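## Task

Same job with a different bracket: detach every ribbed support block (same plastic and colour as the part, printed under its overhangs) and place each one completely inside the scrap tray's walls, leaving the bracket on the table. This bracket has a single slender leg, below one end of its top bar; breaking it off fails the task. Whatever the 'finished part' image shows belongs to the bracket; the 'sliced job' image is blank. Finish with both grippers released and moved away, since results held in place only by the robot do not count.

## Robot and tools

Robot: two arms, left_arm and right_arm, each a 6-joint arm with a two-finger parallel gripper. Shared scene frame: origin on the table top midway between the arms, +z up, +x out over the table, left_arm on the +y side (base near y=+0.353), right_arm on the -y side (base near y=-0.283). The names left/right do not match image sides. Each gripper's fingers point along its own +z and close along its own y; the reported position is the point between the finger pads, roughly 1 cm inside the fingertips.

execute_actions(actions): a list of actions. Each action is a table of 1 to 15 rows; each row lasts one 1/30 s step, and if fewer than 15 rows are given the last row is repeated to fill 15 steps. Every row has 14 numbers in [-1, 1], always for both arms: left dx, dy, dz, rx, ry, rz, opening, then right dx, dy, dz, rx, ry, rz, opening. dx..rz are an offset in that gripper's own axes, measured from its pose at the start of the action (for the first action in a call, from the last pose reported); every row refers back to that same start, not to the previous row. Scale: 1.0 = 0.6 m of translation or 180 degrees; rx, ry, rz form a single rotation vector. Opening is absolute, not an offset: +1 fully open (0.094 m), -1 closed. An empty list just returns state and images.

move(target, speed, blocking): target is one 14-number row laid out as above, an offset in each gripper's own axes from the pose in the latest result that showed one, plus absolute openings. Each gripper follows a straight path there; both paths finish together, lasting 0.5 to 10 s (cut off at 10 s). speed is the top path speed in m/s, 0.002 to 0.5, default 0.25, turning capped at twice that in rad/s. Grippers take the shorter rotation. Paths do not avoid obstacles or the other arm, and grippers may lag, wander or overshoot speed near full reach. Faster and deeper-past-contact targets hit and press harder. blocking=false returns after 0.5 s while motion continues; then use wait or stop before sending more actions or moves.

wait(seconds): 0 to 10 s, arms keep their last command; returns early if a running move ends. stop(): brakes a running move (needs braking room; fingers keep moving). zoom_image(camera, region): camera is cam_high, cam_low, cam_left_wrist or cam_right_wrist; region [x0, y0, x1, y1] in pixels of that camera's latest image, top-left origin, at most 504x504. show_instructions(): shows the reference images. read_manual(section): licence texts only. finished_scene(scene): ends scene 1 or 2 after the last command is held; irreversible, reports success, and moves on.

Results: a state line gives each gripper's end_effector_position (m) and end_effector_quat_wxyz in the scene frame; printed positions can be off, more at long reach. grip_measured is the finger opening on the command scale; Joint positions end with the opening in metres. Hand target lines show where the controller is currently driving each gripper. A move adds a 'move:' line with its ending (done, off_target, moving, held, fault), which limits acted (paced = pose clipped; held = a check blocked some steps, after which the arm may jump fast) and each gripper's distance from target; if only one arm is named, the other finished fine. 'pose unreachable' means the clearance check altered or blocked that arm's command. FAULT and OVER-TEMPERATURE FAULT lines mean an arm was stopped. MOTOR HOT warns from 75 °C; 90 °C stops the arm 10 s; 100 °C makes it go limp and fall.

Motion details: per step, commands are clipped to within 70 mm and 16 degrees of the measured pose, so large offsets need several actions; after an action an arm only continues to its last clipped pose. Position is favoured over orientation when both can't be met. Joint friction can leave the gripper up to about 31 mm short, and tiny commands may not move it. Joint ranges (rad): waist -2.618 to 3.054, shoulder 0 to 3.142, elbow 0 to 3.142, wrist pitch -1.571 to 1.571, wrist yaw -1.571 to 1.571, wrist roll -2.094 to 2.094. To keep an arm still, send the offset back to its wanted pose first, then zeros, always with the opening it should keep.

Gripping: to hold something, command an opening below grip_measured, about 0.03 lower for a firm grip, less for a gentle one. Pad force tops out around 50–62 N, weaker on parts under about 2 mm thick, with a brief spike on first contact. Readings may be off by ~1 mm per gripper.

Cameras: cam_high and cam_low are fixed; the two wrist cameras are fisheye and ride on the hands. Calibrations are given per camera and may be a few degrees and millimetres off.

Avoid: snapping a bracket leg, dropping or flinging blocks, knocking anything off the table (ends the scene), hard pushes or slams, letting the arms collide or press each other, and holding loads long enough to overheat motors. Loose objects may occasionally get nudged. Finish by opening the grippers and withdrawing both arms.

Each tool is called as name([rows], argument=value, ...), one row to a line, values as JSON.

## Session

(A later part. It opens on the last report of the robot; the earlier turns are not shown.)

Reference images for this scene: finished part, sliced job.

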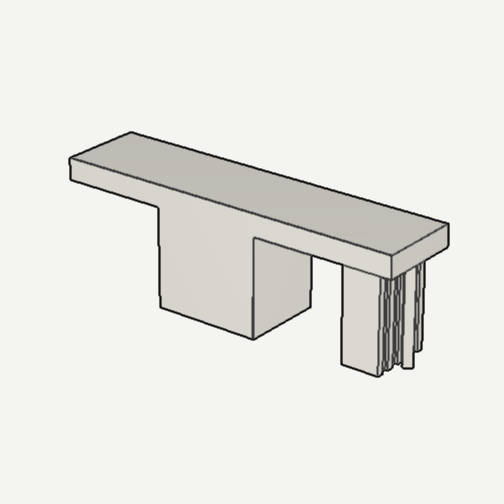

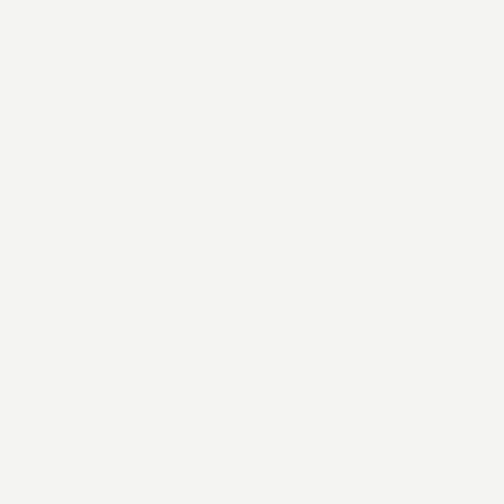

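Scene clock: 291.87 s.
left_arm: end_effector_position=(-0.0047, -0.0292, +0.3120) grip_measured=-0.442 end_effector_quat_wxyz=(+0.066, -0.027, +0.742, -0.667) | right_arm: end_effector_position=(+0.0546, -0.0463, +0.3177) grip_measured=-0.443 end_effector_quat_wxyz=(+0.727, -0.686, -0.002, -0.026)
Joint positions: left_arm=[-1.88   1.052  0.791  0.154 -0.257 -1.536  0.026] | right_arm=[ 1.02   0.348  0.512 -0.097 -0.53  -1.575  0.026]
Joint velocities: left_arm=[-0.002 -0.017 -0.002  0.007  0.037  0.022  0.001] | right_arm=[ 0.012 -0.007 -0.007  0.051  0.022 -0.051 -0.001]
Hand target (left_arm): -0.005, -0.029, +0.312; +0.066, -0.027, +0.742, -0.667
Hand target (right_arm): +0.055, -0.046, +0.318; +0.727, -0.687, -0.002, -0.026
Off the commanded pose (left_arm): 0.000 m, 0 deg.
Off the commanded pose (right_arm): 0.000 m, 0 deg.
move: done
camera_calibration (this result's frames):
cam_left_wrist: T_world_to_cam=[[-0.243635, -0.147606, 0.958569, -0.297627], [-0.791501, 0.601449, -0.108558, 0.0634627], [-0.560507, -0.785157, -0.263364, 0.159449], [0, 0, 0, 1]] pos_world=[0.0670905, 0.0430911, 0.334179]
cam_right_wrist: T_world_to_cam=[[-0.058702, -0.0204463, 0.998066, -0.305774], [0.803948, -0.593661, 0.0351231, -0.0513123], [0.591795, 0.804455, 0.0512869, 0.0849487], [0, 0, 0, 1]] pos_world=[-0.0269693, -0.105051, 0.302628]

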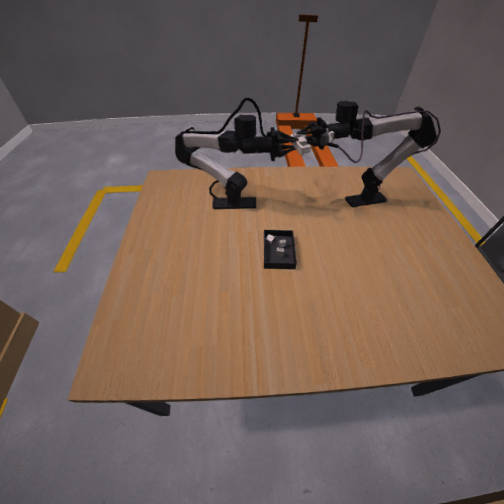

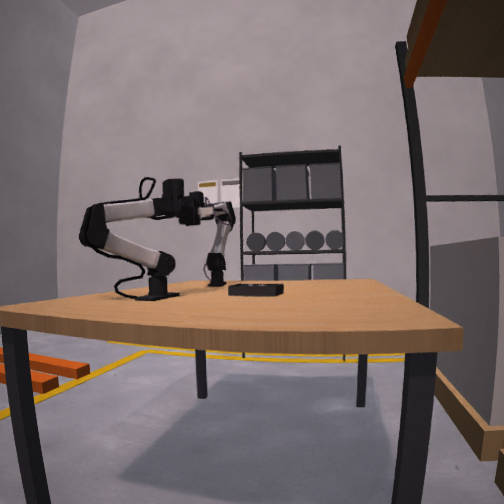

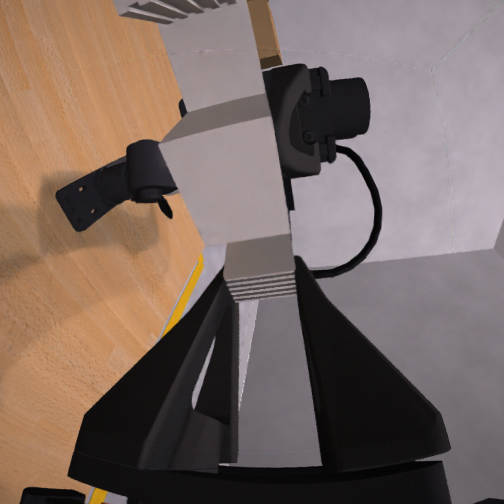

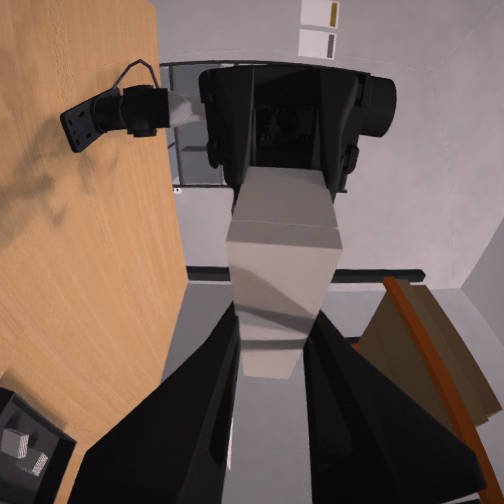

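move(target=[0,-0.03,0,-0.07,0,0,-0.55,0,0.015,0,-0.015,0,0,-0.55], speed=0.04)

Scene clock: 297.10 s.
left_arm: end_effector_position=(-0.0045, -0.0275, +0.3254) grip_measured=-0.442 end_effector_quat_wxyz=(+0.064, -0.031, +0.812, -0.579) | right_arm: end_effector_position=(+0.0550, -0.0459, +0.3064) grip_measured=-0.443 end_effector_quat_wxyz=(+0.712, -0.702, +0.001, -0.023)
Joint positions: left_arm=[-1.88   1.122  1.096 -0.313 -0.257 -1.589  0.026] | right_arm=[ 1.02   0.348  0.512 -0.149 -0.528 -1.594  0.026]
Joint velocities: left_arm=[ 0.007 -0.022 -0.002 -0.051 -0.081 -0.051 -0.001] | right_arm=[-0.022 -0.032  0.007  0.007 -0.007 -0.037 -0.   ]
Hand target (left_arm): -0.005, -0.031, +0.330; +0.061, -0.033, +0.811, -0.581
Hand target (right_arm): +0.055, -0.046, +0.309; +0.711, -0.703, -0.002, -0.025
Off the commanded pose (left_arm): 0.006 m, 0 deg.
Off the commanded pose (right_arm): 0.002 m, 0 deg.
move: done
camera_calibration (this result's frames):
cam_left_wrist: T_world_to_cam=[[-0.21941, -0.358738, 0.907285, -0.299107], [-0.799074, 0.599631, 0.0438512, 0.0143587], [-0.559767, -0.715367, -0.418223, 0.216763], [0, 0, 0, 1]] pos_world=[0.0671833, 0.039154, 0.361401]
cam_right_wrist: T_world_to_cam=[[-0.0504559, 0.0234293, 0.998451, -0.292965], [0.803235, -0.593164, 0.0545097, -0.0569181], [0.593522, 0.804741, 0.0111093, 0.0971774], [0, 0, 0, 1]] pos_world=[-0.0267401, -0.1051, 0.294534]

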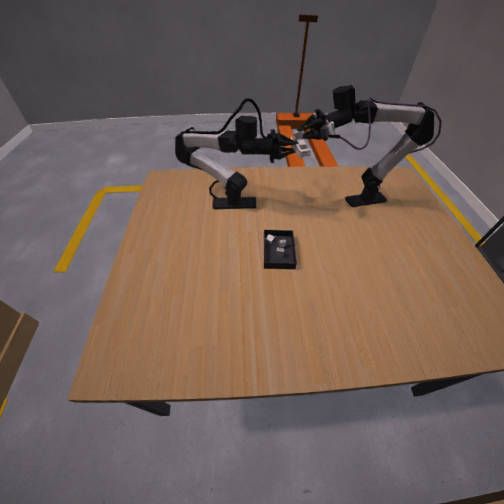

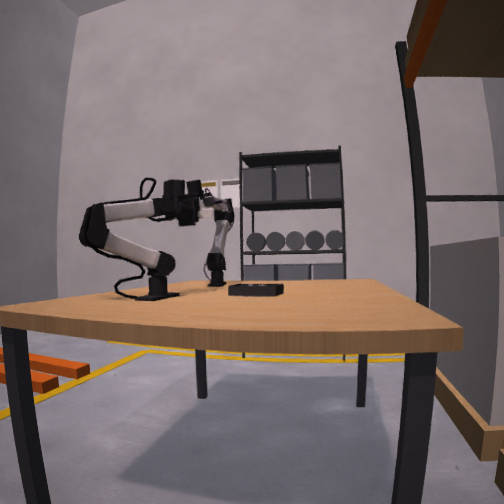

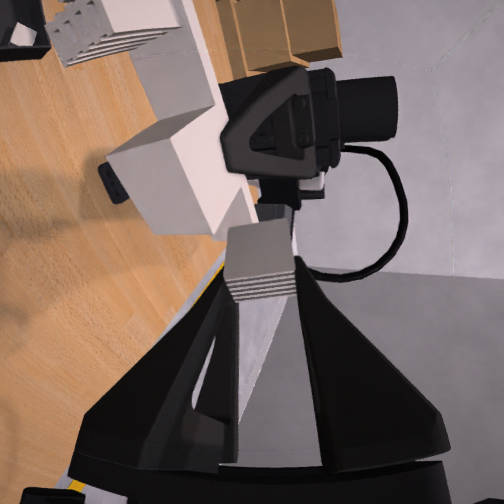

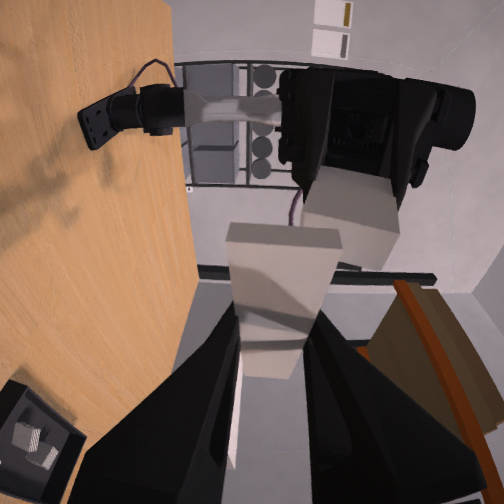

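Broken.

move(target=[0,0.04,-0.13,0,0,0,-0.55,0,0,0,0,0,0,-0.55], speed=0.1)

move(target=[-0.45,0.2,0,-0.12,0,0,-0.55,0,0,-0.05,0,0,0,-0.55])

Scene clock: 302.00 s.
left_arm: end_effector_position=(-0.0166, +0.0506, +0.3315) grip_measured=-0.442 end_effector_quat_wxyz=(+0.062, -0.027, +0.811, -0.582) | right_arm: end_effector_position=(+0.0550, -0.0459, +0.3064) grip_measured=-0.443 end_effector_quat_wxyz=(+0.712, -0.702, +0.001, -0.023)
Joint positions: left_arm=[-2.021  0.847  1.013 -0.514 -0.383 -1.633  0.026] | right_arm=[ 1.02   0.348  0.512 -0.149 -0.528 -1.594  0.026]
Joint velocities: left_arm=[-0.027 -0.012  0.007 -0.066 -0.007 -0.022  0.   ] | right_arm=[ 0.007 -0.012  0.007 -0.007  0.037 -0.007  0.001]
Hand target (left_arm): -0.016, +0.054, +0.327; +0.065, -0.030, +0.812, -0.579
Hand target (right_arm): +0.055, -0.046, +0.306; +0.712, -0.702, +0.001, -0.023
Off the commanded pose (left_arm): 0.005 m, 1 deg.
Off the commanded pose (right_arm): 0.000 m, 0 deg.
move: done
camera_calibration (this result's frames):
cam_left_wrist: T_world_to_cam=[[-0.224302, -0.352615, 0.908488, -0.280121], [-0.794434, 0.606091, 0.0391023, -0.0410367], [-0.564415, -0.712963, -0.416077, 0.267501], [0, 0, 0, 1]] pos_world=[0.0555488, 0.116815, 0.367392]
cam_right_wrist: T_world_to_cam=[[-0.0504559, 0.0234293, 0.998451, -0.292965], [0.803235, -0.593164, 0.0545097, -0.0569181], [0.593522, 0.804741, 0.0111093, 0.0971774], [0, 0, 0, 1]] pos_world=[-0.0267401, -0.1051, 0.294534]

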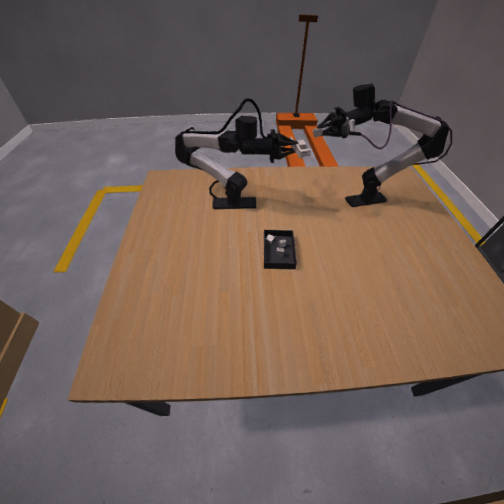

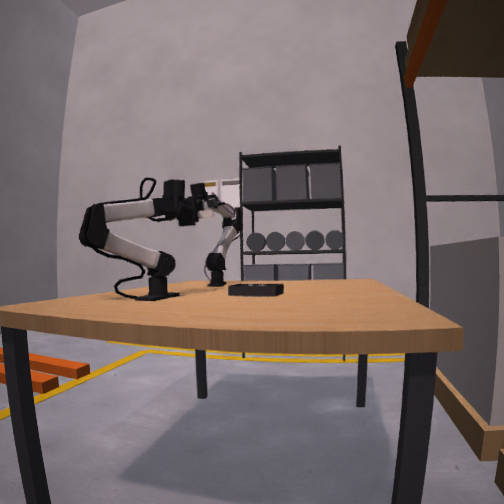

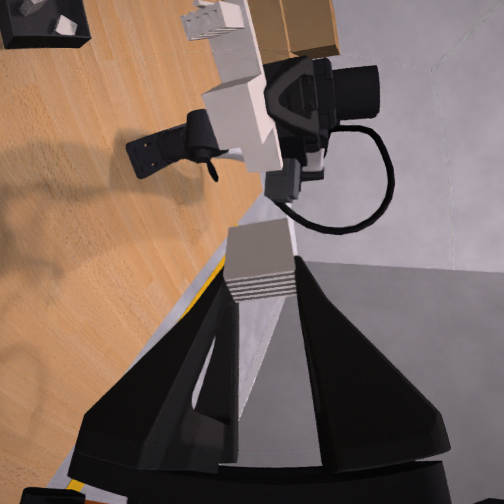

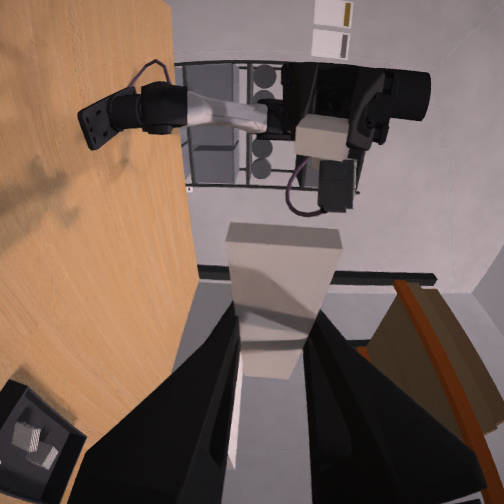

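Scene clock: 303.90 s.
left_arm: end_effector_position=(+0.2523, +0.1241, +0.2263) grip_measured=-0.442 end_effector_quat_wxyz=(+0.043, -0.049, +0.905, -0.420) | right_arm: end_effector_position=(+0.0585, -0.0714, +0.2987) grip_measured=-0.443 end_effector_quat_wxyz=(+0.705, -0.709, +0.006, -0.018)
Joint positions: left_arm=[-0.589  1.353  1.225 -0.88   0.706 -0.723  0.026] | right_arm=[ 0.742  0.256  0.512 -0.266 -0.807 -1.594  0.026]
Joint velocities: left_arm=[ 0.017 -0.002  0.007 -0.037  0.037  0.022 -0.001] | right_arm=[ 0.007 -0.007 -0.007  0.051 -0.022 -0.125  0.   ]
Hand target (left_arm): +0.255, +0.123, +0.232; +0.044, -0.044, +0.903, -0.426
Hand target (right_arm): +0.054, -0.076, +0.306; +0.711, -0.703, +0.001, -0.024
Off the commanded pose (left_arm): 0.011 m, 2 deg.
Off the commanded pose (right_arm): 0.010 m, 1 deg.
move: off_target (left_arm)
camera_calibration (this result's frames):
cam_left_wrist: T_world_to_cam=[[-0.146851, -0.665207, 0.732075, -0.0391752], [-0.796373, 0.51849, 0.311382, 0.0818656], [-0.586708, -0.537278, -0.605893, 0.454673], [0, 0, 0, 1]] pos_world=[0.326203, 0.17578, 0.278671]
cam_right_wrist: T_world_to_cam=[[-0.0348155, 0.0432734, 0.998456, -0.284008], [0.804321, -0.591764, 0.0536934, -0.074102], [0.593174, 0.804949, -0.0142032, 0.123248], [0, 0, 0, 1]] pos_world=[-0.0233937, -0.13077, 0.289299]

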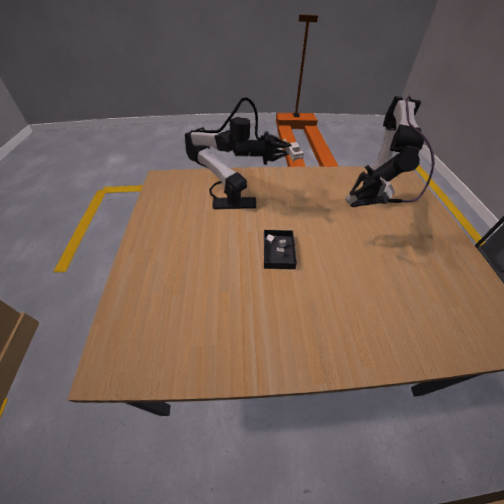

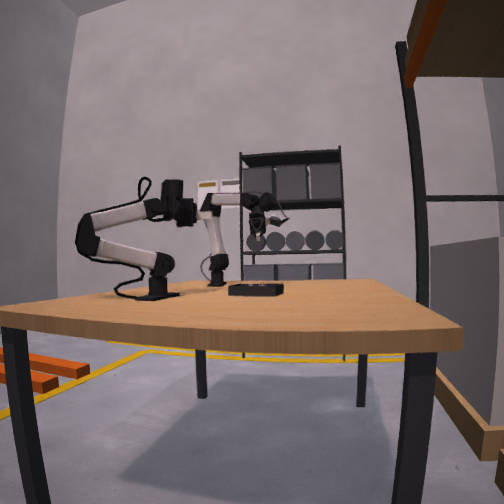

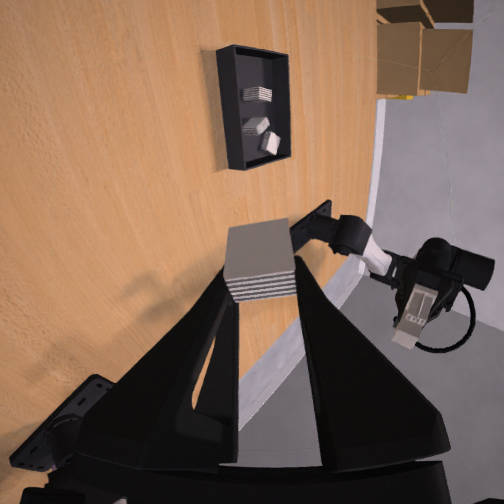

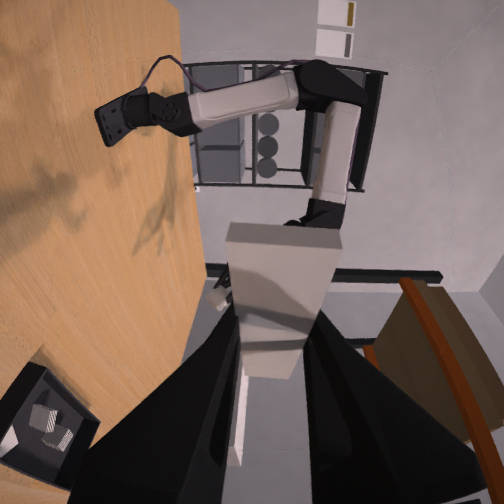

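move(target=[-0.095,-0.073,0.43,-0.11,0,0,-0.55,0,0,0,0,0,0,-0.55])

Scene clock: 308.57 s.
left_arm: end_effector_position=(+0.3399, -0.0896, +0.0905) grip_measured=-0.442 end_effector_quat_wxyz=(+0.028, -0.051, +0.965, -0.255) | right_arm: end_effector_position=(+0.0583, -0.0714, +0.2987) grip_measured=-0.443 end_effector_quat_wxyz=(+0.705, -0.709, +0.006, -0.017)
Joint positions: left_arm=[-1.017  2.329  2.095 -0.89   0.273 -1.     0.026] | right_arm=[ 0.742  0.256  0.512 -0.266 -0.808 -1.594  0.026]
Joint velocities: left_arm=[ 0.002 -0.002  0.002 -0.051 -0.051 -0.007 -0.001] | right_arm=[-0.002  0.007  0.002 -0.037  0.051  0.007  0.001]
Hand target (left_arm): +0.343, -0.091, +0.094; +0.035, -0.054, +0.965, -0.255
Hand target (right_arm): +0.058, -0.071, +0.299; +0.705, -0.709, +0.006, -0.018
Off the commanded pose (left_arm): 0.006 m, 1 deg.
Off the commanded pose (right_arm): 0.000 m, 0 deg.
move: done
camera_calibration (this result's frames):
cam_left_wrist: T_world_to_cam=[[-0.11614, -0.877014, 0.466217, -0.0743739], [-0.775357, 0.373417, 0.509295, 0.266661], [-0.620752, -0.302335, -0.723367, 0.352214], [0, 0, 0, 1]] pos_world=[0.416758, -0.0583162, 0.153645]
cam_right_wrist: T_world_to_cam=[[-0.0348717, 0.0432093, 0.998457, -0.284021], [0.805224, -0.590536, 0.053679, -0.0738469], [0.591945, 0.805853, -0.0142001, 0.123532], [0, 0, 0, 1]] pos_world=[-0.0235652, -0.130886, 0.289301]

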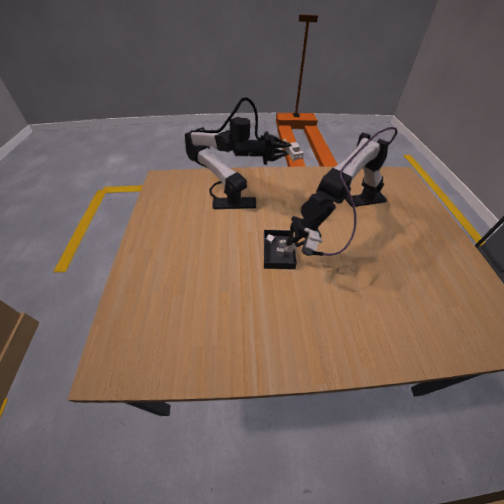

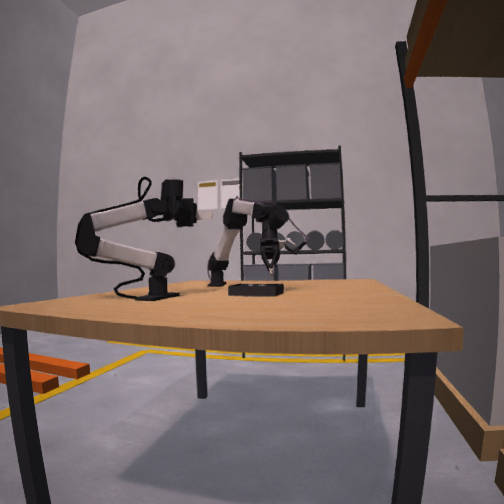

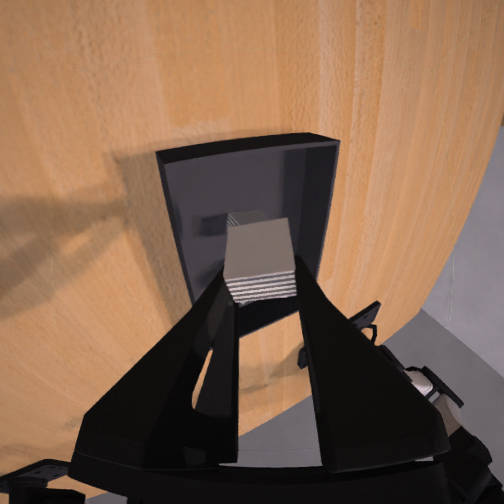

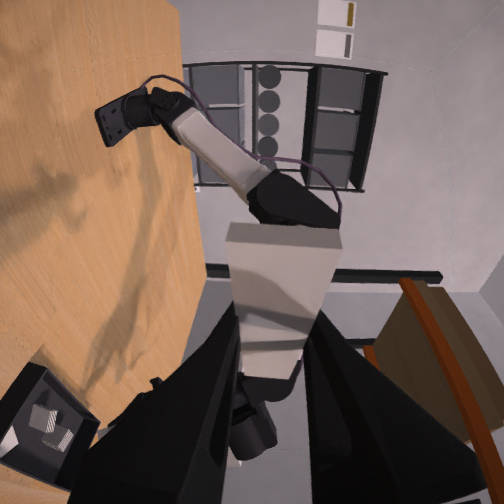

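move(target=[0,0.025,0.08,0,0,0,-0.55,0,0,0,0,0,0,-0.55], speed=0.06)

move(target=[0,0,0,0,0,0,-0.1,0,0,0,0,0,0,-0.55])

move(target=[0,0,-0.12,0,0,0,-0.1,0,0,0,0,0,0,-0.55])

move(target=[0,0.2,-0.3,0.2,0,0,-0.1,0,0,0,0,0,0,-0.55])

move(target=[0,0,0,0,0,0,-0.1,0.06,0.33,0.1,-0.5,0,0,-0.55])

zoom_image(camera="cam_low", region=[140,220,300,310])

Scene clock: 316.60 s.
left_arm: end_effector_position=(+0.3449, -0.0979, +0.0469) grip_measured=-0.442 end_effector_quat_wxyz=(+0.028, -0.051, +0.965, -0.256) | right_arm: end_effector_position=(+0.0583, -0.0714, +0.2987) grip_measured=-0.443 end_effector_quat_wxyz=(+0.705, -0.709, +0.006, -0.017)
Joint positions: left_arm=[-1.021  2.389  2.024 -0.758  0.273 -1.003  0.026] | right_arm=[ 0.742  0.256  0.512 -0.266 -0.808 -1.594  0.026]
Joint velocities: left_arm=[-0.002 -0.012 -0.002 -0.007 -0.037  0.022  0.   ] | right_arm=[-0.012  0.007 -0.002 -0.007 -0.022 -0.051 -0.001]
Hand target (left_arm): +0.343, -0.100, +0.041; +0.028, -0.051, +0.965, -0.254
Hand target (right_arm): +0.058, -0.071, +0.299; +0.705, -0.709, +0.006, -0.017
Off the commanded pose (left_arm): 0.006 m, 0 deg.
Off the commanded pose (right_arm): 0.000 m, 0 deg.
move: done
camera_calibration (this result's frames):
cam_left_wrist: T_world_to_cam=[[-0.116444, -0.876169, 0.467728, -0.0605802], [-0.775306, 0.374525, 0.508558, 0.295972], [-0.620758, -0.303414, -0.72291, 0.321111], [0, 0, 0, 1]] pos_world=[0.421748, -0.0664979, 0.10995]
cam_right_wrist: T_world_to_cam=[[-0.0348717, 0.0432093, 0.998457, -0.284021], [0.805224, -0.590536, 0.053679, -0.0738469], [0.591945, 0.805853, -0.0142001, 0.123532], [0, 0, 0, 1]] pos_world=[-0.0235652, -0.130886, 0.289301]

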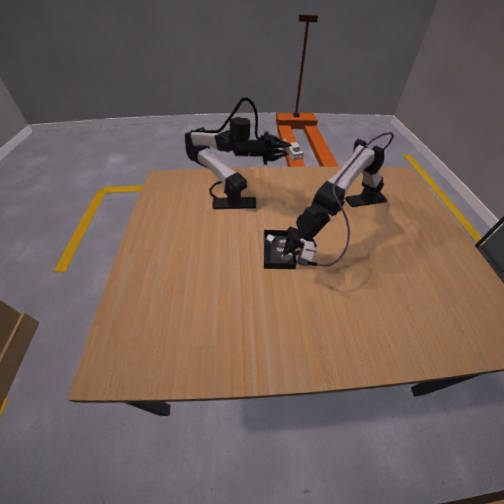

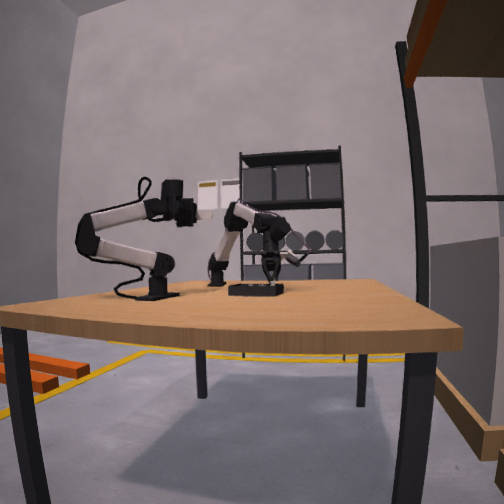

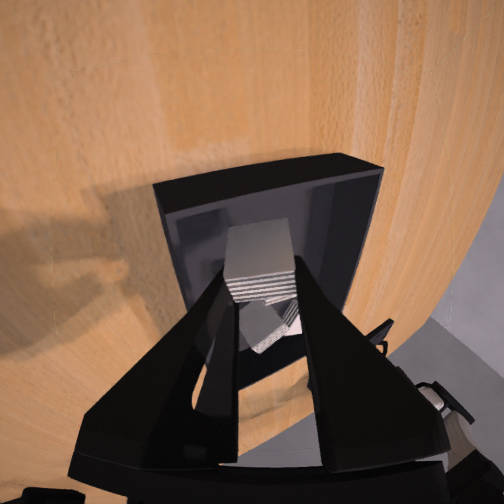

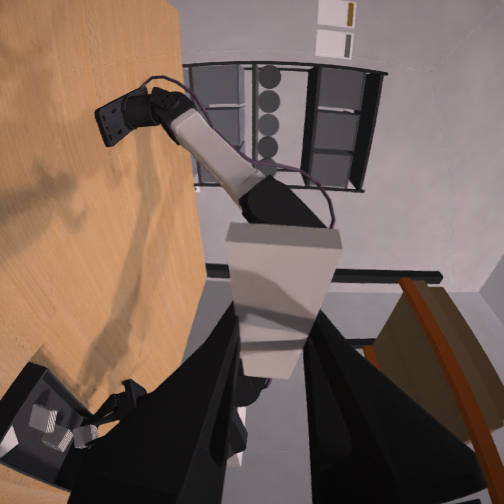

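Scene clock: 317.10 s.
left_arm: end_effector_position=(+0.3449, -0.0979, +0.0469) grip_measured=-0.102 end_effector_quat_wxyz=(+0.028, -0.051, +0.965, -0.256) | right_arm: end_effector_position=(+0.0583, -0.0714, +0.2987) grip_measured=-0.443 end_effector_quat_wxyz=(+0.705, -0.709, +0.006, -0.017)
Joint positions: left_arm=[-1.021  2.389  2.024 -0.758  0.273 -1.003  0.042] | right_arm=[ 0.742  0.256  0.512 -0.266 -0.808 -1.594  0.026]
Joint velocities: left_arm=[-0.002 -0.012 -0.007 -0.11  -0.022 -0.022  0.   ] | right_arm=[ 0.017  0.002 -0.007  0.051  0.051 -0.11  -0.   ]
Hand target (left_arm): +0.345, -0.098, +0.047; +0.028, -0.051, +0.965, -0.256
Hand target (right_arm): +0.058, -0.071, +0.299; +0.705, -0.709, +0.006, -0.017
Off the commanded pose (left_arm): 0.000 m, 0 deg.
Off the commanded pose (right_arm): 0.000 m, 0 deg.
move: done
camera_calibration (this result's frames):
cam_left_wrist: T_world_to_cam=[[-0.116444, -0.876169, 0.467728, -0.0605802], [-0.775306, 0.374525, 0.508558, 0.295972], [-0.620758, -0.303414, -0.72291, 0.321111], [0, 0, 0, 1]] pos_world=[0.421748, -0.0664979, 0.10995]
cam_right_wrist: T_world_to_cam=[[-0.0348717, 0.0432093, 0.998457, -0.284021], [0.805224, -0.590536, 0.053679, -0.0738469], [0.591945, 0.805853, -0.0142001, 0.123532], [0, 0, 0, 1]] pos_world=[-0.0235652, -0.130886, 0.289301]

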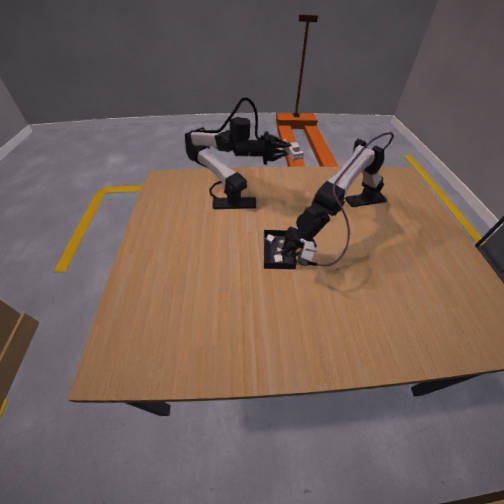

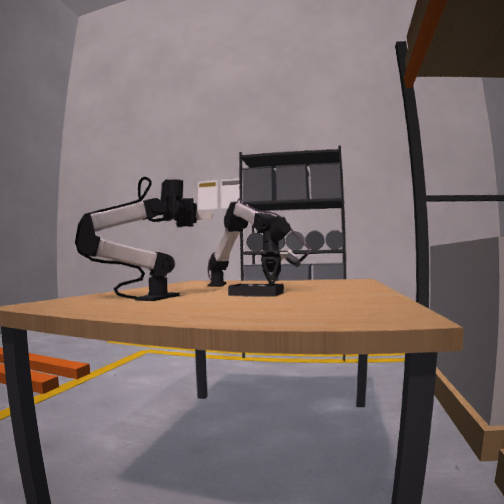

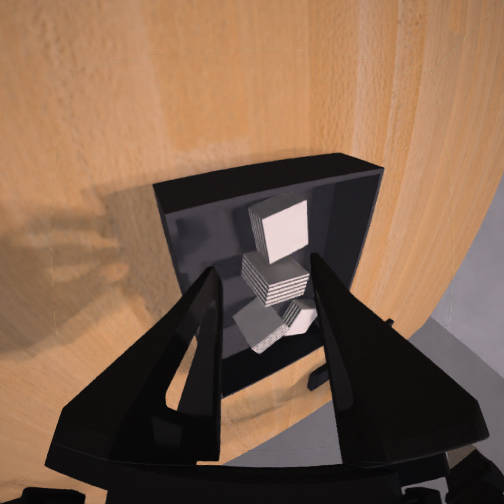

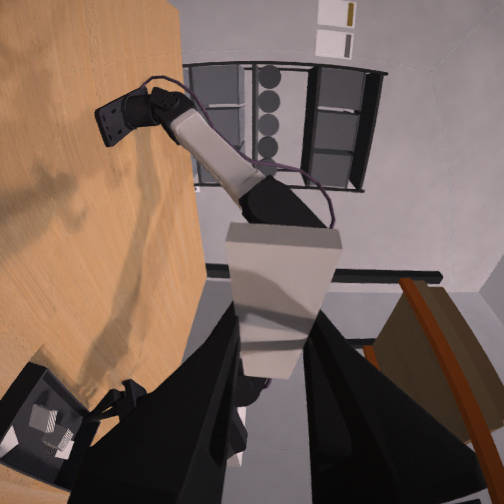

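Scene clock: 318.07 s.
left_arm: end_effector_position=(+0.3416, -0.0645, +0.1105) grip_measured=-0.102 end_effector_quat_wxyz=(+0.035, -0.053, +0.964, -0.257) | right_arm: end_effector_position=(+0.0583, -0.0714, +0.2987) grip_measured=-0.443 end_effector_quat_wxyz=(+0.705, -0.709, +0.006, -0.017)
Joint positions: left_arm=[-0.982  2.232  2.008 -0.897  0.279 -0.971  0.042] | right_arm=[ 0.742  0.256  0.512 -0.266 -0.808 -1.594  0.026]
Joint velocities: left_arm=[-0.002  0.002  0.002 -0.022 -0.022  0.022 -0.001] | right_arm=[ 0.002 -0.017  0.012  0.037  0.022 -0.051  0.   ]
Hand target (left_arm): +0.339, -0.063, +0.109; +0.028, -0.051, +0.965, -0.256
Hand target (right_arm): +0.058, -0.071, +0.299; +0.705, -0.709, +0.006, -0.017
Off the commanded pose (left_arm): 0.003 m, 1 deg.
Off the commanded pose (right_arm): 0.000 m, 0 deg.
move: done
camera_calibration (this result's frames):
cam_left_wrist: T_world_to_cam=[[-0.114608, -0.876206, 0.468111, -0.0621155], [-0.784917, 0.368702, 0.49796, 0.252623], [-0.608909, -0.310358, -0.730005, 0.371474], [0, 0, 0, 1]] pos_world=[0.417363, -0.0322786, 0.174459]
cam_right_wrist: T_world_to_cam=[[-0.0348717, 0.0432093, 0.998457, -0.284021], [0.805224, -0.590536, 0.053679, -0.0738469], [0.591945, 0.805853, -0.0142001, 0.123532], [0, 0, 0, 1]] pos_world=[-0.0235652, -0.130886, 0.289301]

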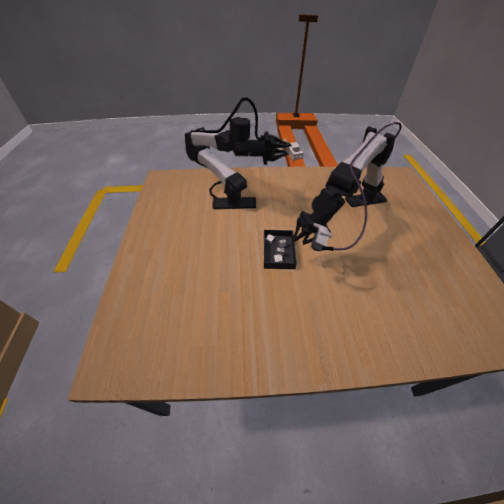

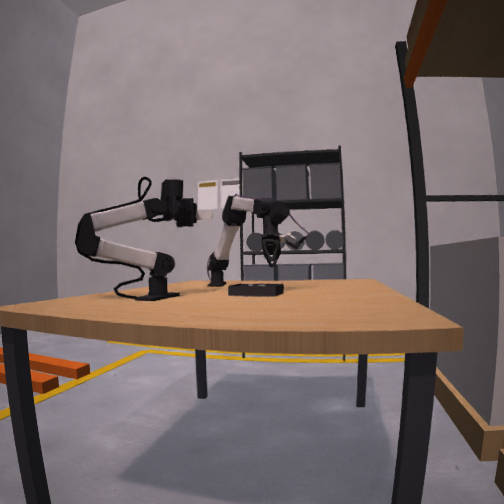

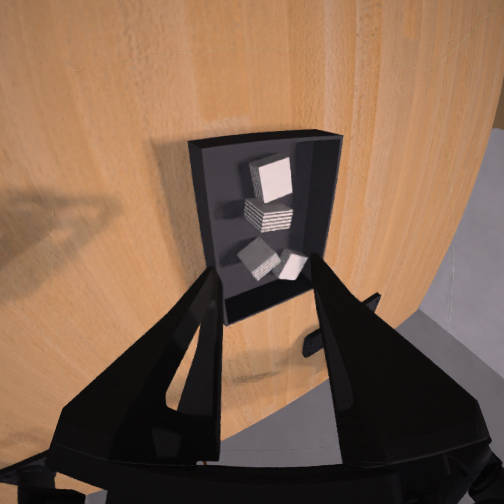

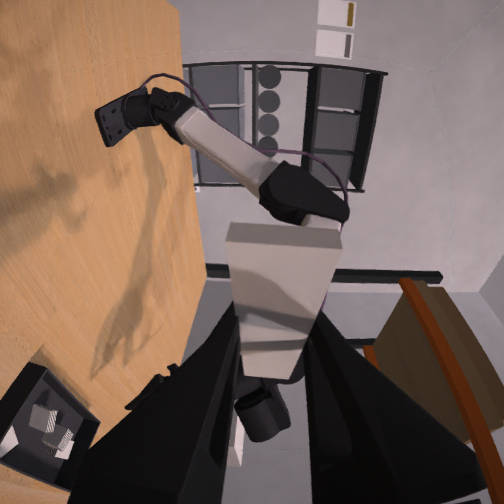

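Scene clock: 319.97 s.
left_arm: end_effector_position=(+0.3160, +0.1276, +0.2028) grip_measured=-0.102 end_effector_quat_wxyz=(+0.046, -0.051, +0.840, -0.539) | right_arm: end_effector_position=(+0.0583, -0.0714, +0.2987) grip_measured=-0.443 end_effector_quat_wxyz=(+0.705, -0.709, +0.006, -0.017)
Joint positions: left_arm=[-0.423  1.525  1.103 -0.464  1.004 -0.745  0.042] | right_arm=[ 0.742  0.256  0.512 -0.266 -0.808 -1.594  0.026]
Joint velocities: left_arm=[ 0.017 -0.007  0.032 -0.051  0.051 -0.007 -0.001] | right_arm=[-0.002  0.017 -0.002 -0.081 -0.007  0.037 -0.   ]
Hand target (left_arm): +0.313, +0.128, +0.207; +0.051, -0.041, +0.835, -0.546
Hand target (right_arm): +0.058, -0.071, +0.299; +0.705, -0.709, +0.006, -0.017
Off the commanded pose (left_arm): 0.004 m, 1 deg.
Off the commanded pose (right_arm): 0.000 m, 0 deg.
move: done
camera_calibration (this result's frames):
cam_left_wrist: T_world_to_cam=[[-0.160987, -0.446283, 0.880292, -0.0637636], [-0.802488, 0.578409, 0.146479, 0.165857], [-0.57454, -0.682843, -0.451253, 0.463103], [0, 0, 0, 1]] pos_world=[0.388904, 0.191836, 0.240813]
cam_right_wrist: T_world_to_cam=[[-0.0348717, 0.0432093, 0.998457, -0.284021], [0.805224, -0.590536, 0.053679, -0.0738469], [0.591945, 0.805853, -0.0142001, 0.123532], [0, 0, 0, 1]] pos_world=[-0.0235652, -0.130886, 0.289301]

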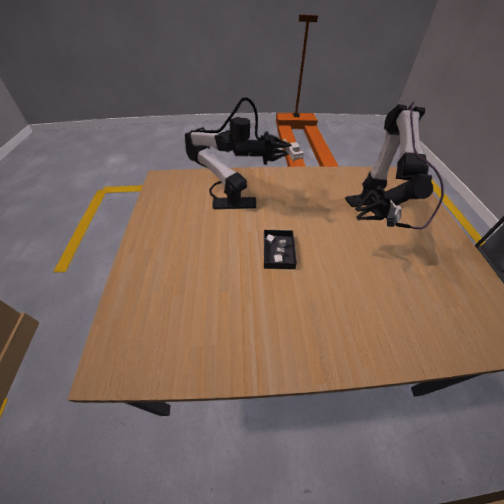

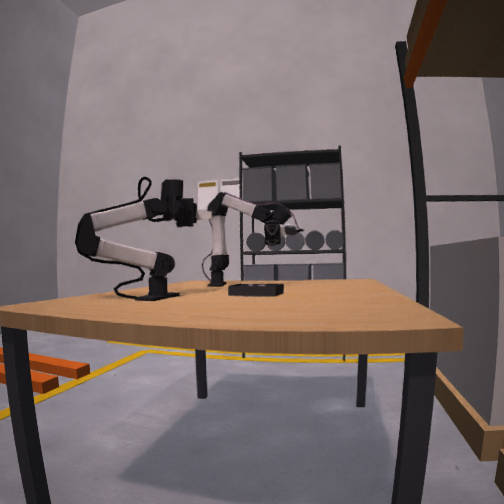

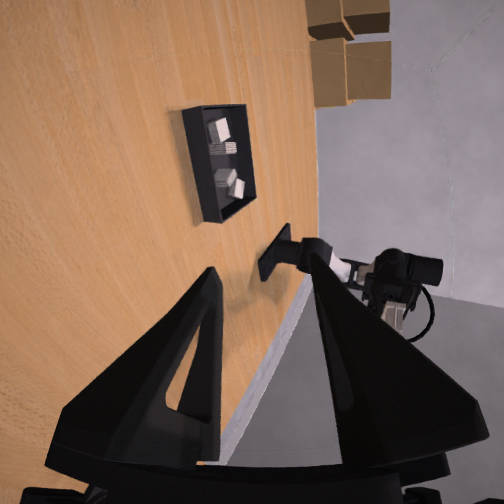

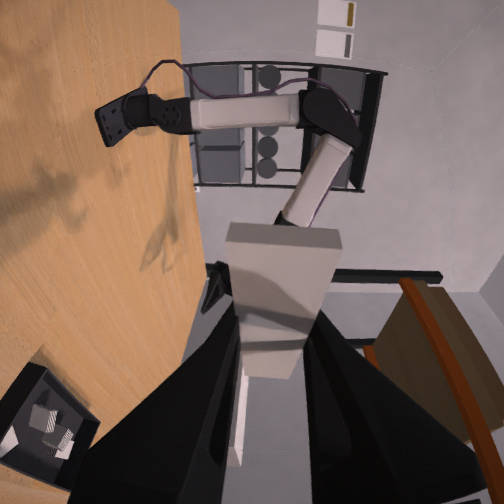

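Scene clock: 323.63 s.
left_arm: end_effector_position=(+0.3160, +0.1276, +0.2028) grip_measured=-0.102 end_effector_quat_wxyz=(+0.046, -0.051, +0.840, -0.539) | right_arm: end_effector_position=(+0.0963, -0.0135, +0.0941) grip_measured=-0.442 end_effector_quat_wxyz=(-0.005, +1.000, -0.008, -0.003)
Joint positions: left_arm=[-0.423  1.525  1.103 -0.464  1.004 -0.745  0.042] | right_arm=[ 1.26   1.619  1.23  -1.175 -0.009 -1.877  0.026]
Joint velocities: left_arm=[-0.002 -0.002  0.012  0.007  0.022 -0.051  0.   ] | right_arm=[-0.012  0.007 -0.007  0.007  0.037  0.022  0.   ]
Hand target (left_arm): +0.316, +0.128, +0.203; +0.046, -0.051, +0.840, -0.539
Hand target (right_arm): +0.095, -0.012, +0.095; +0.002, +1.000, -0.009, -0.002
Off the commanded pose (left_arm): 0.000 m, 0 deg.
Off the commanded pose (right_arm): 0.007 m, 2 deg.
move: done
camera_calibration (this result's frames):
cam_left_wrist: T_world_to_cam=[[-0.160987, -0.446283, 0.880292, -0.0637636], [-0.802488, 0.578409, 0.146479, 0.165857], [-0.57454, -0.682843, -0.451253, 0.463103], [0, 0, 0, 1]] pos_world=[0.388904, 0.191836, 0.240813]
cam_right_wrist: T_world_to_cam=[[-0.00418242, 0.999674, -0.0251904, 0.0253819], [0.828405, 0.0175734, 0.559854, -0.100947], [0.560114, -0.0185263, -0.828208, 0.120052], [0, 0, 0, 1]] pos_world=[0.0164882, -0.0213755, 0.156583]

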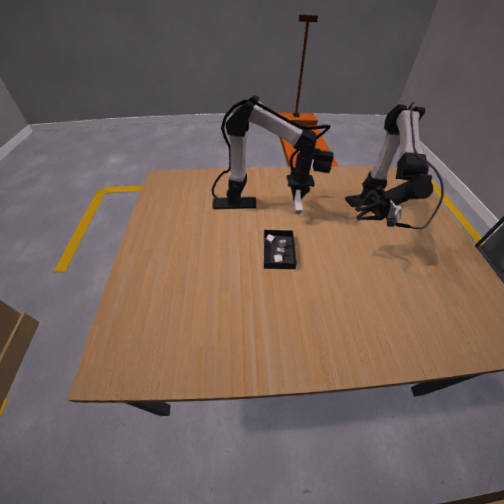

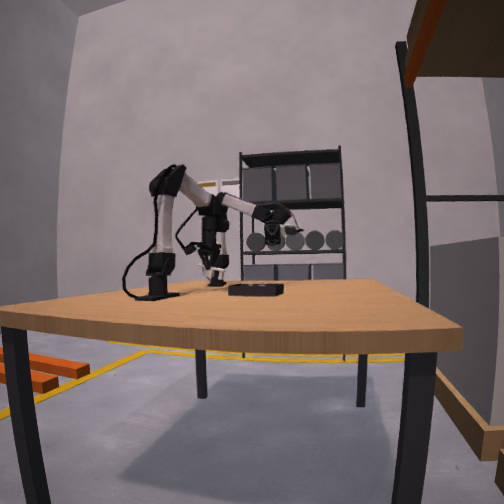

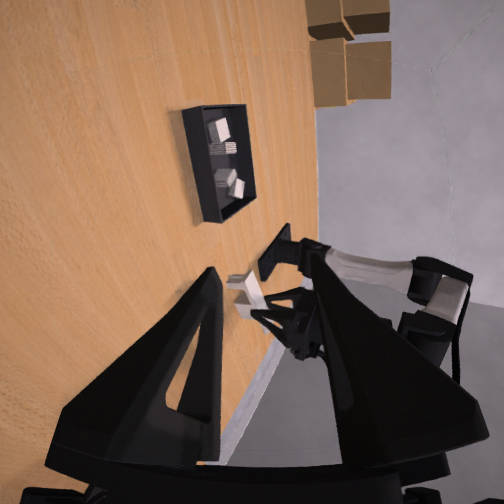

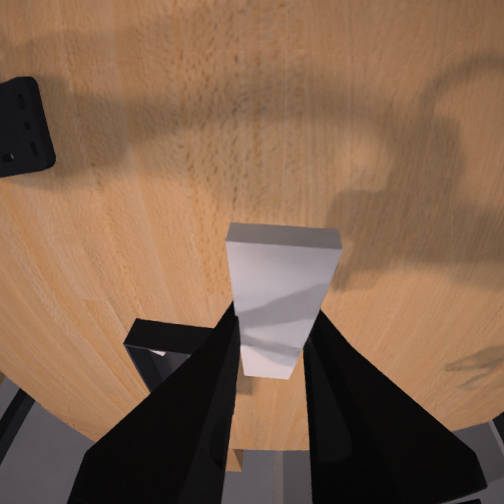

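Region (140, 220, 300, 310) of cam_low's 504x504 image, scaled by 3.150, with more detail than that image has; it fills the top 284 rows of this view, and the rest is white.

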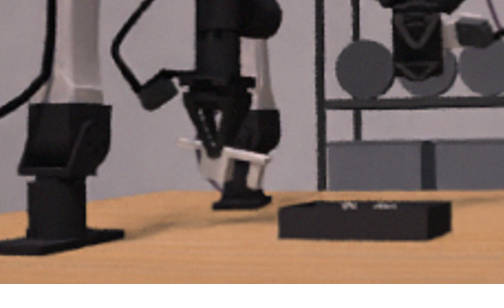

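move(target=[0,0,0,0,0,0,-0.1,0,0,0.075,0,0.075,0,-0.55], speed=0.08)

zoom_image(camera="cam_low", region=[170,250,260,310])

Scene clock: 328.23 s.
left_arm: end_effector_position=(+0.3160, +0.1276, +0.2028) grip_measured=-0.102 end_effector_quat_wxyz=(+0.046, -0.051, +0.840, -0.539) | right_arm: end_effector_position=(+0.0970, -0.0096, +0.0558) grip_measured=-0.442 end_effector_quat_wxyz=(-0.008, +0.994, -0.008, +0.111)
Joint positions: left_arm=[-0.423  1.525  1.103 -0.464  1.004 -0.745  0.042] | right_arm=[ 1.396  1.619  1.056 -0.951  0.216 -1.747  0.026]
Joint velocities: left_arm=[ 0.012 -0.012 -0.007  0.051 -0.007  0.022 -0.001] | right_arm=[-0.017 -0.012 -0.017  0.022 -0.022 -0.022 -0.001]
Hand target (left_arm): +0.316, +0.128, +0.203; +0.046, -0.051, +0.840, -0.539
Hand target (right_arm): +0.095, -0.014, +0.049; -0.002, +0.993, -0.008, +0.114
Off the commanded pose (left_arm): 0.000 m, 0 deg.
Off the commanded pose (right_arm): 0.008 m, 1 deg.
move: done
camera_calibration (this result's frames):
cam_left_wrist: T_world_to_cam=[[-0.160987, -0.446283, 0.880292, -0.0637636], [-0.802488, 0.578409, 0.146479, 0.165857], [-0.57454, -0.682843, -0.451253, 0.463103], [0, 0, 0, 1]] pos_world=[0.388904, 0.191836, 0.240813]
cam_right_wrist: T_world_to_cam=[[0.00275421, 0.999786, -0.020509, 0.0195434], [0.679772, 0.0131699, 0.733305, -0.0755025], [0.733418, -0.0159611, -0.67959, 0.0628558], [0, 0, 0, 1]] pos_world=[0.00517099, -0.0175416, 0.0984834]

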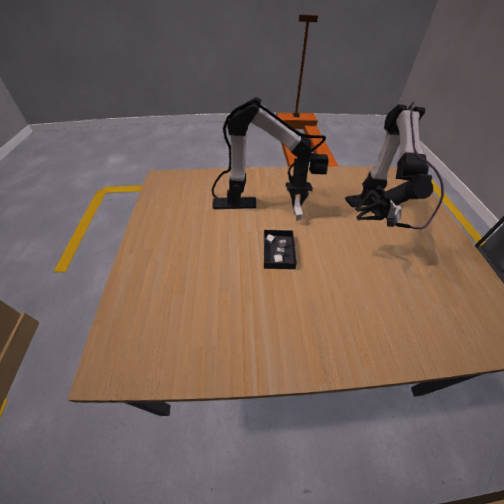

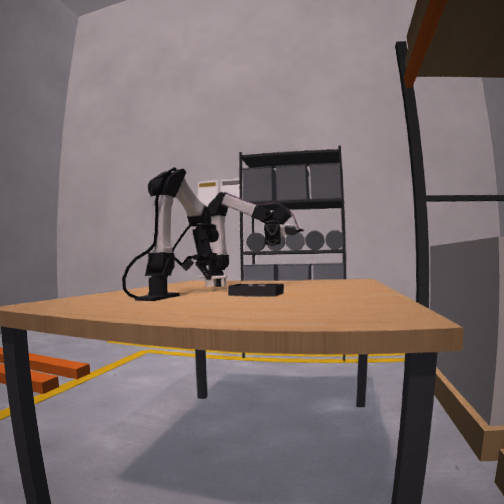

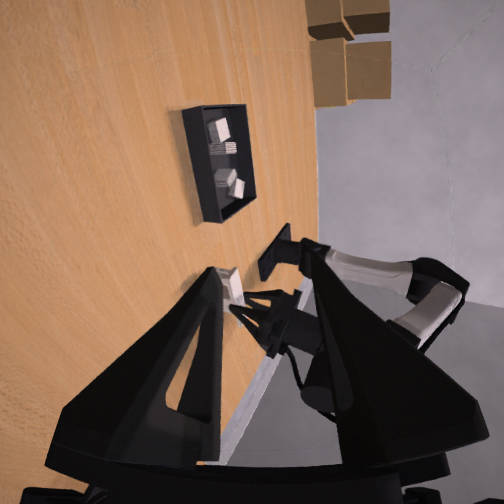

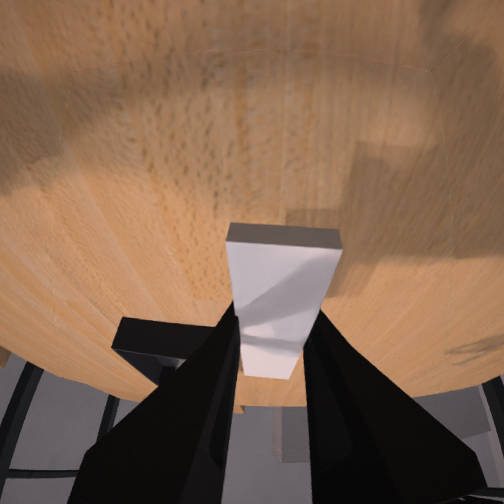

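Region (170, 250, 260, 310) of cam_low's 504x504 image, scaled by 5.600, with more detail than that image has.

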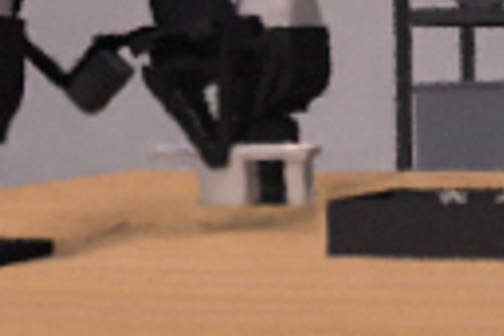

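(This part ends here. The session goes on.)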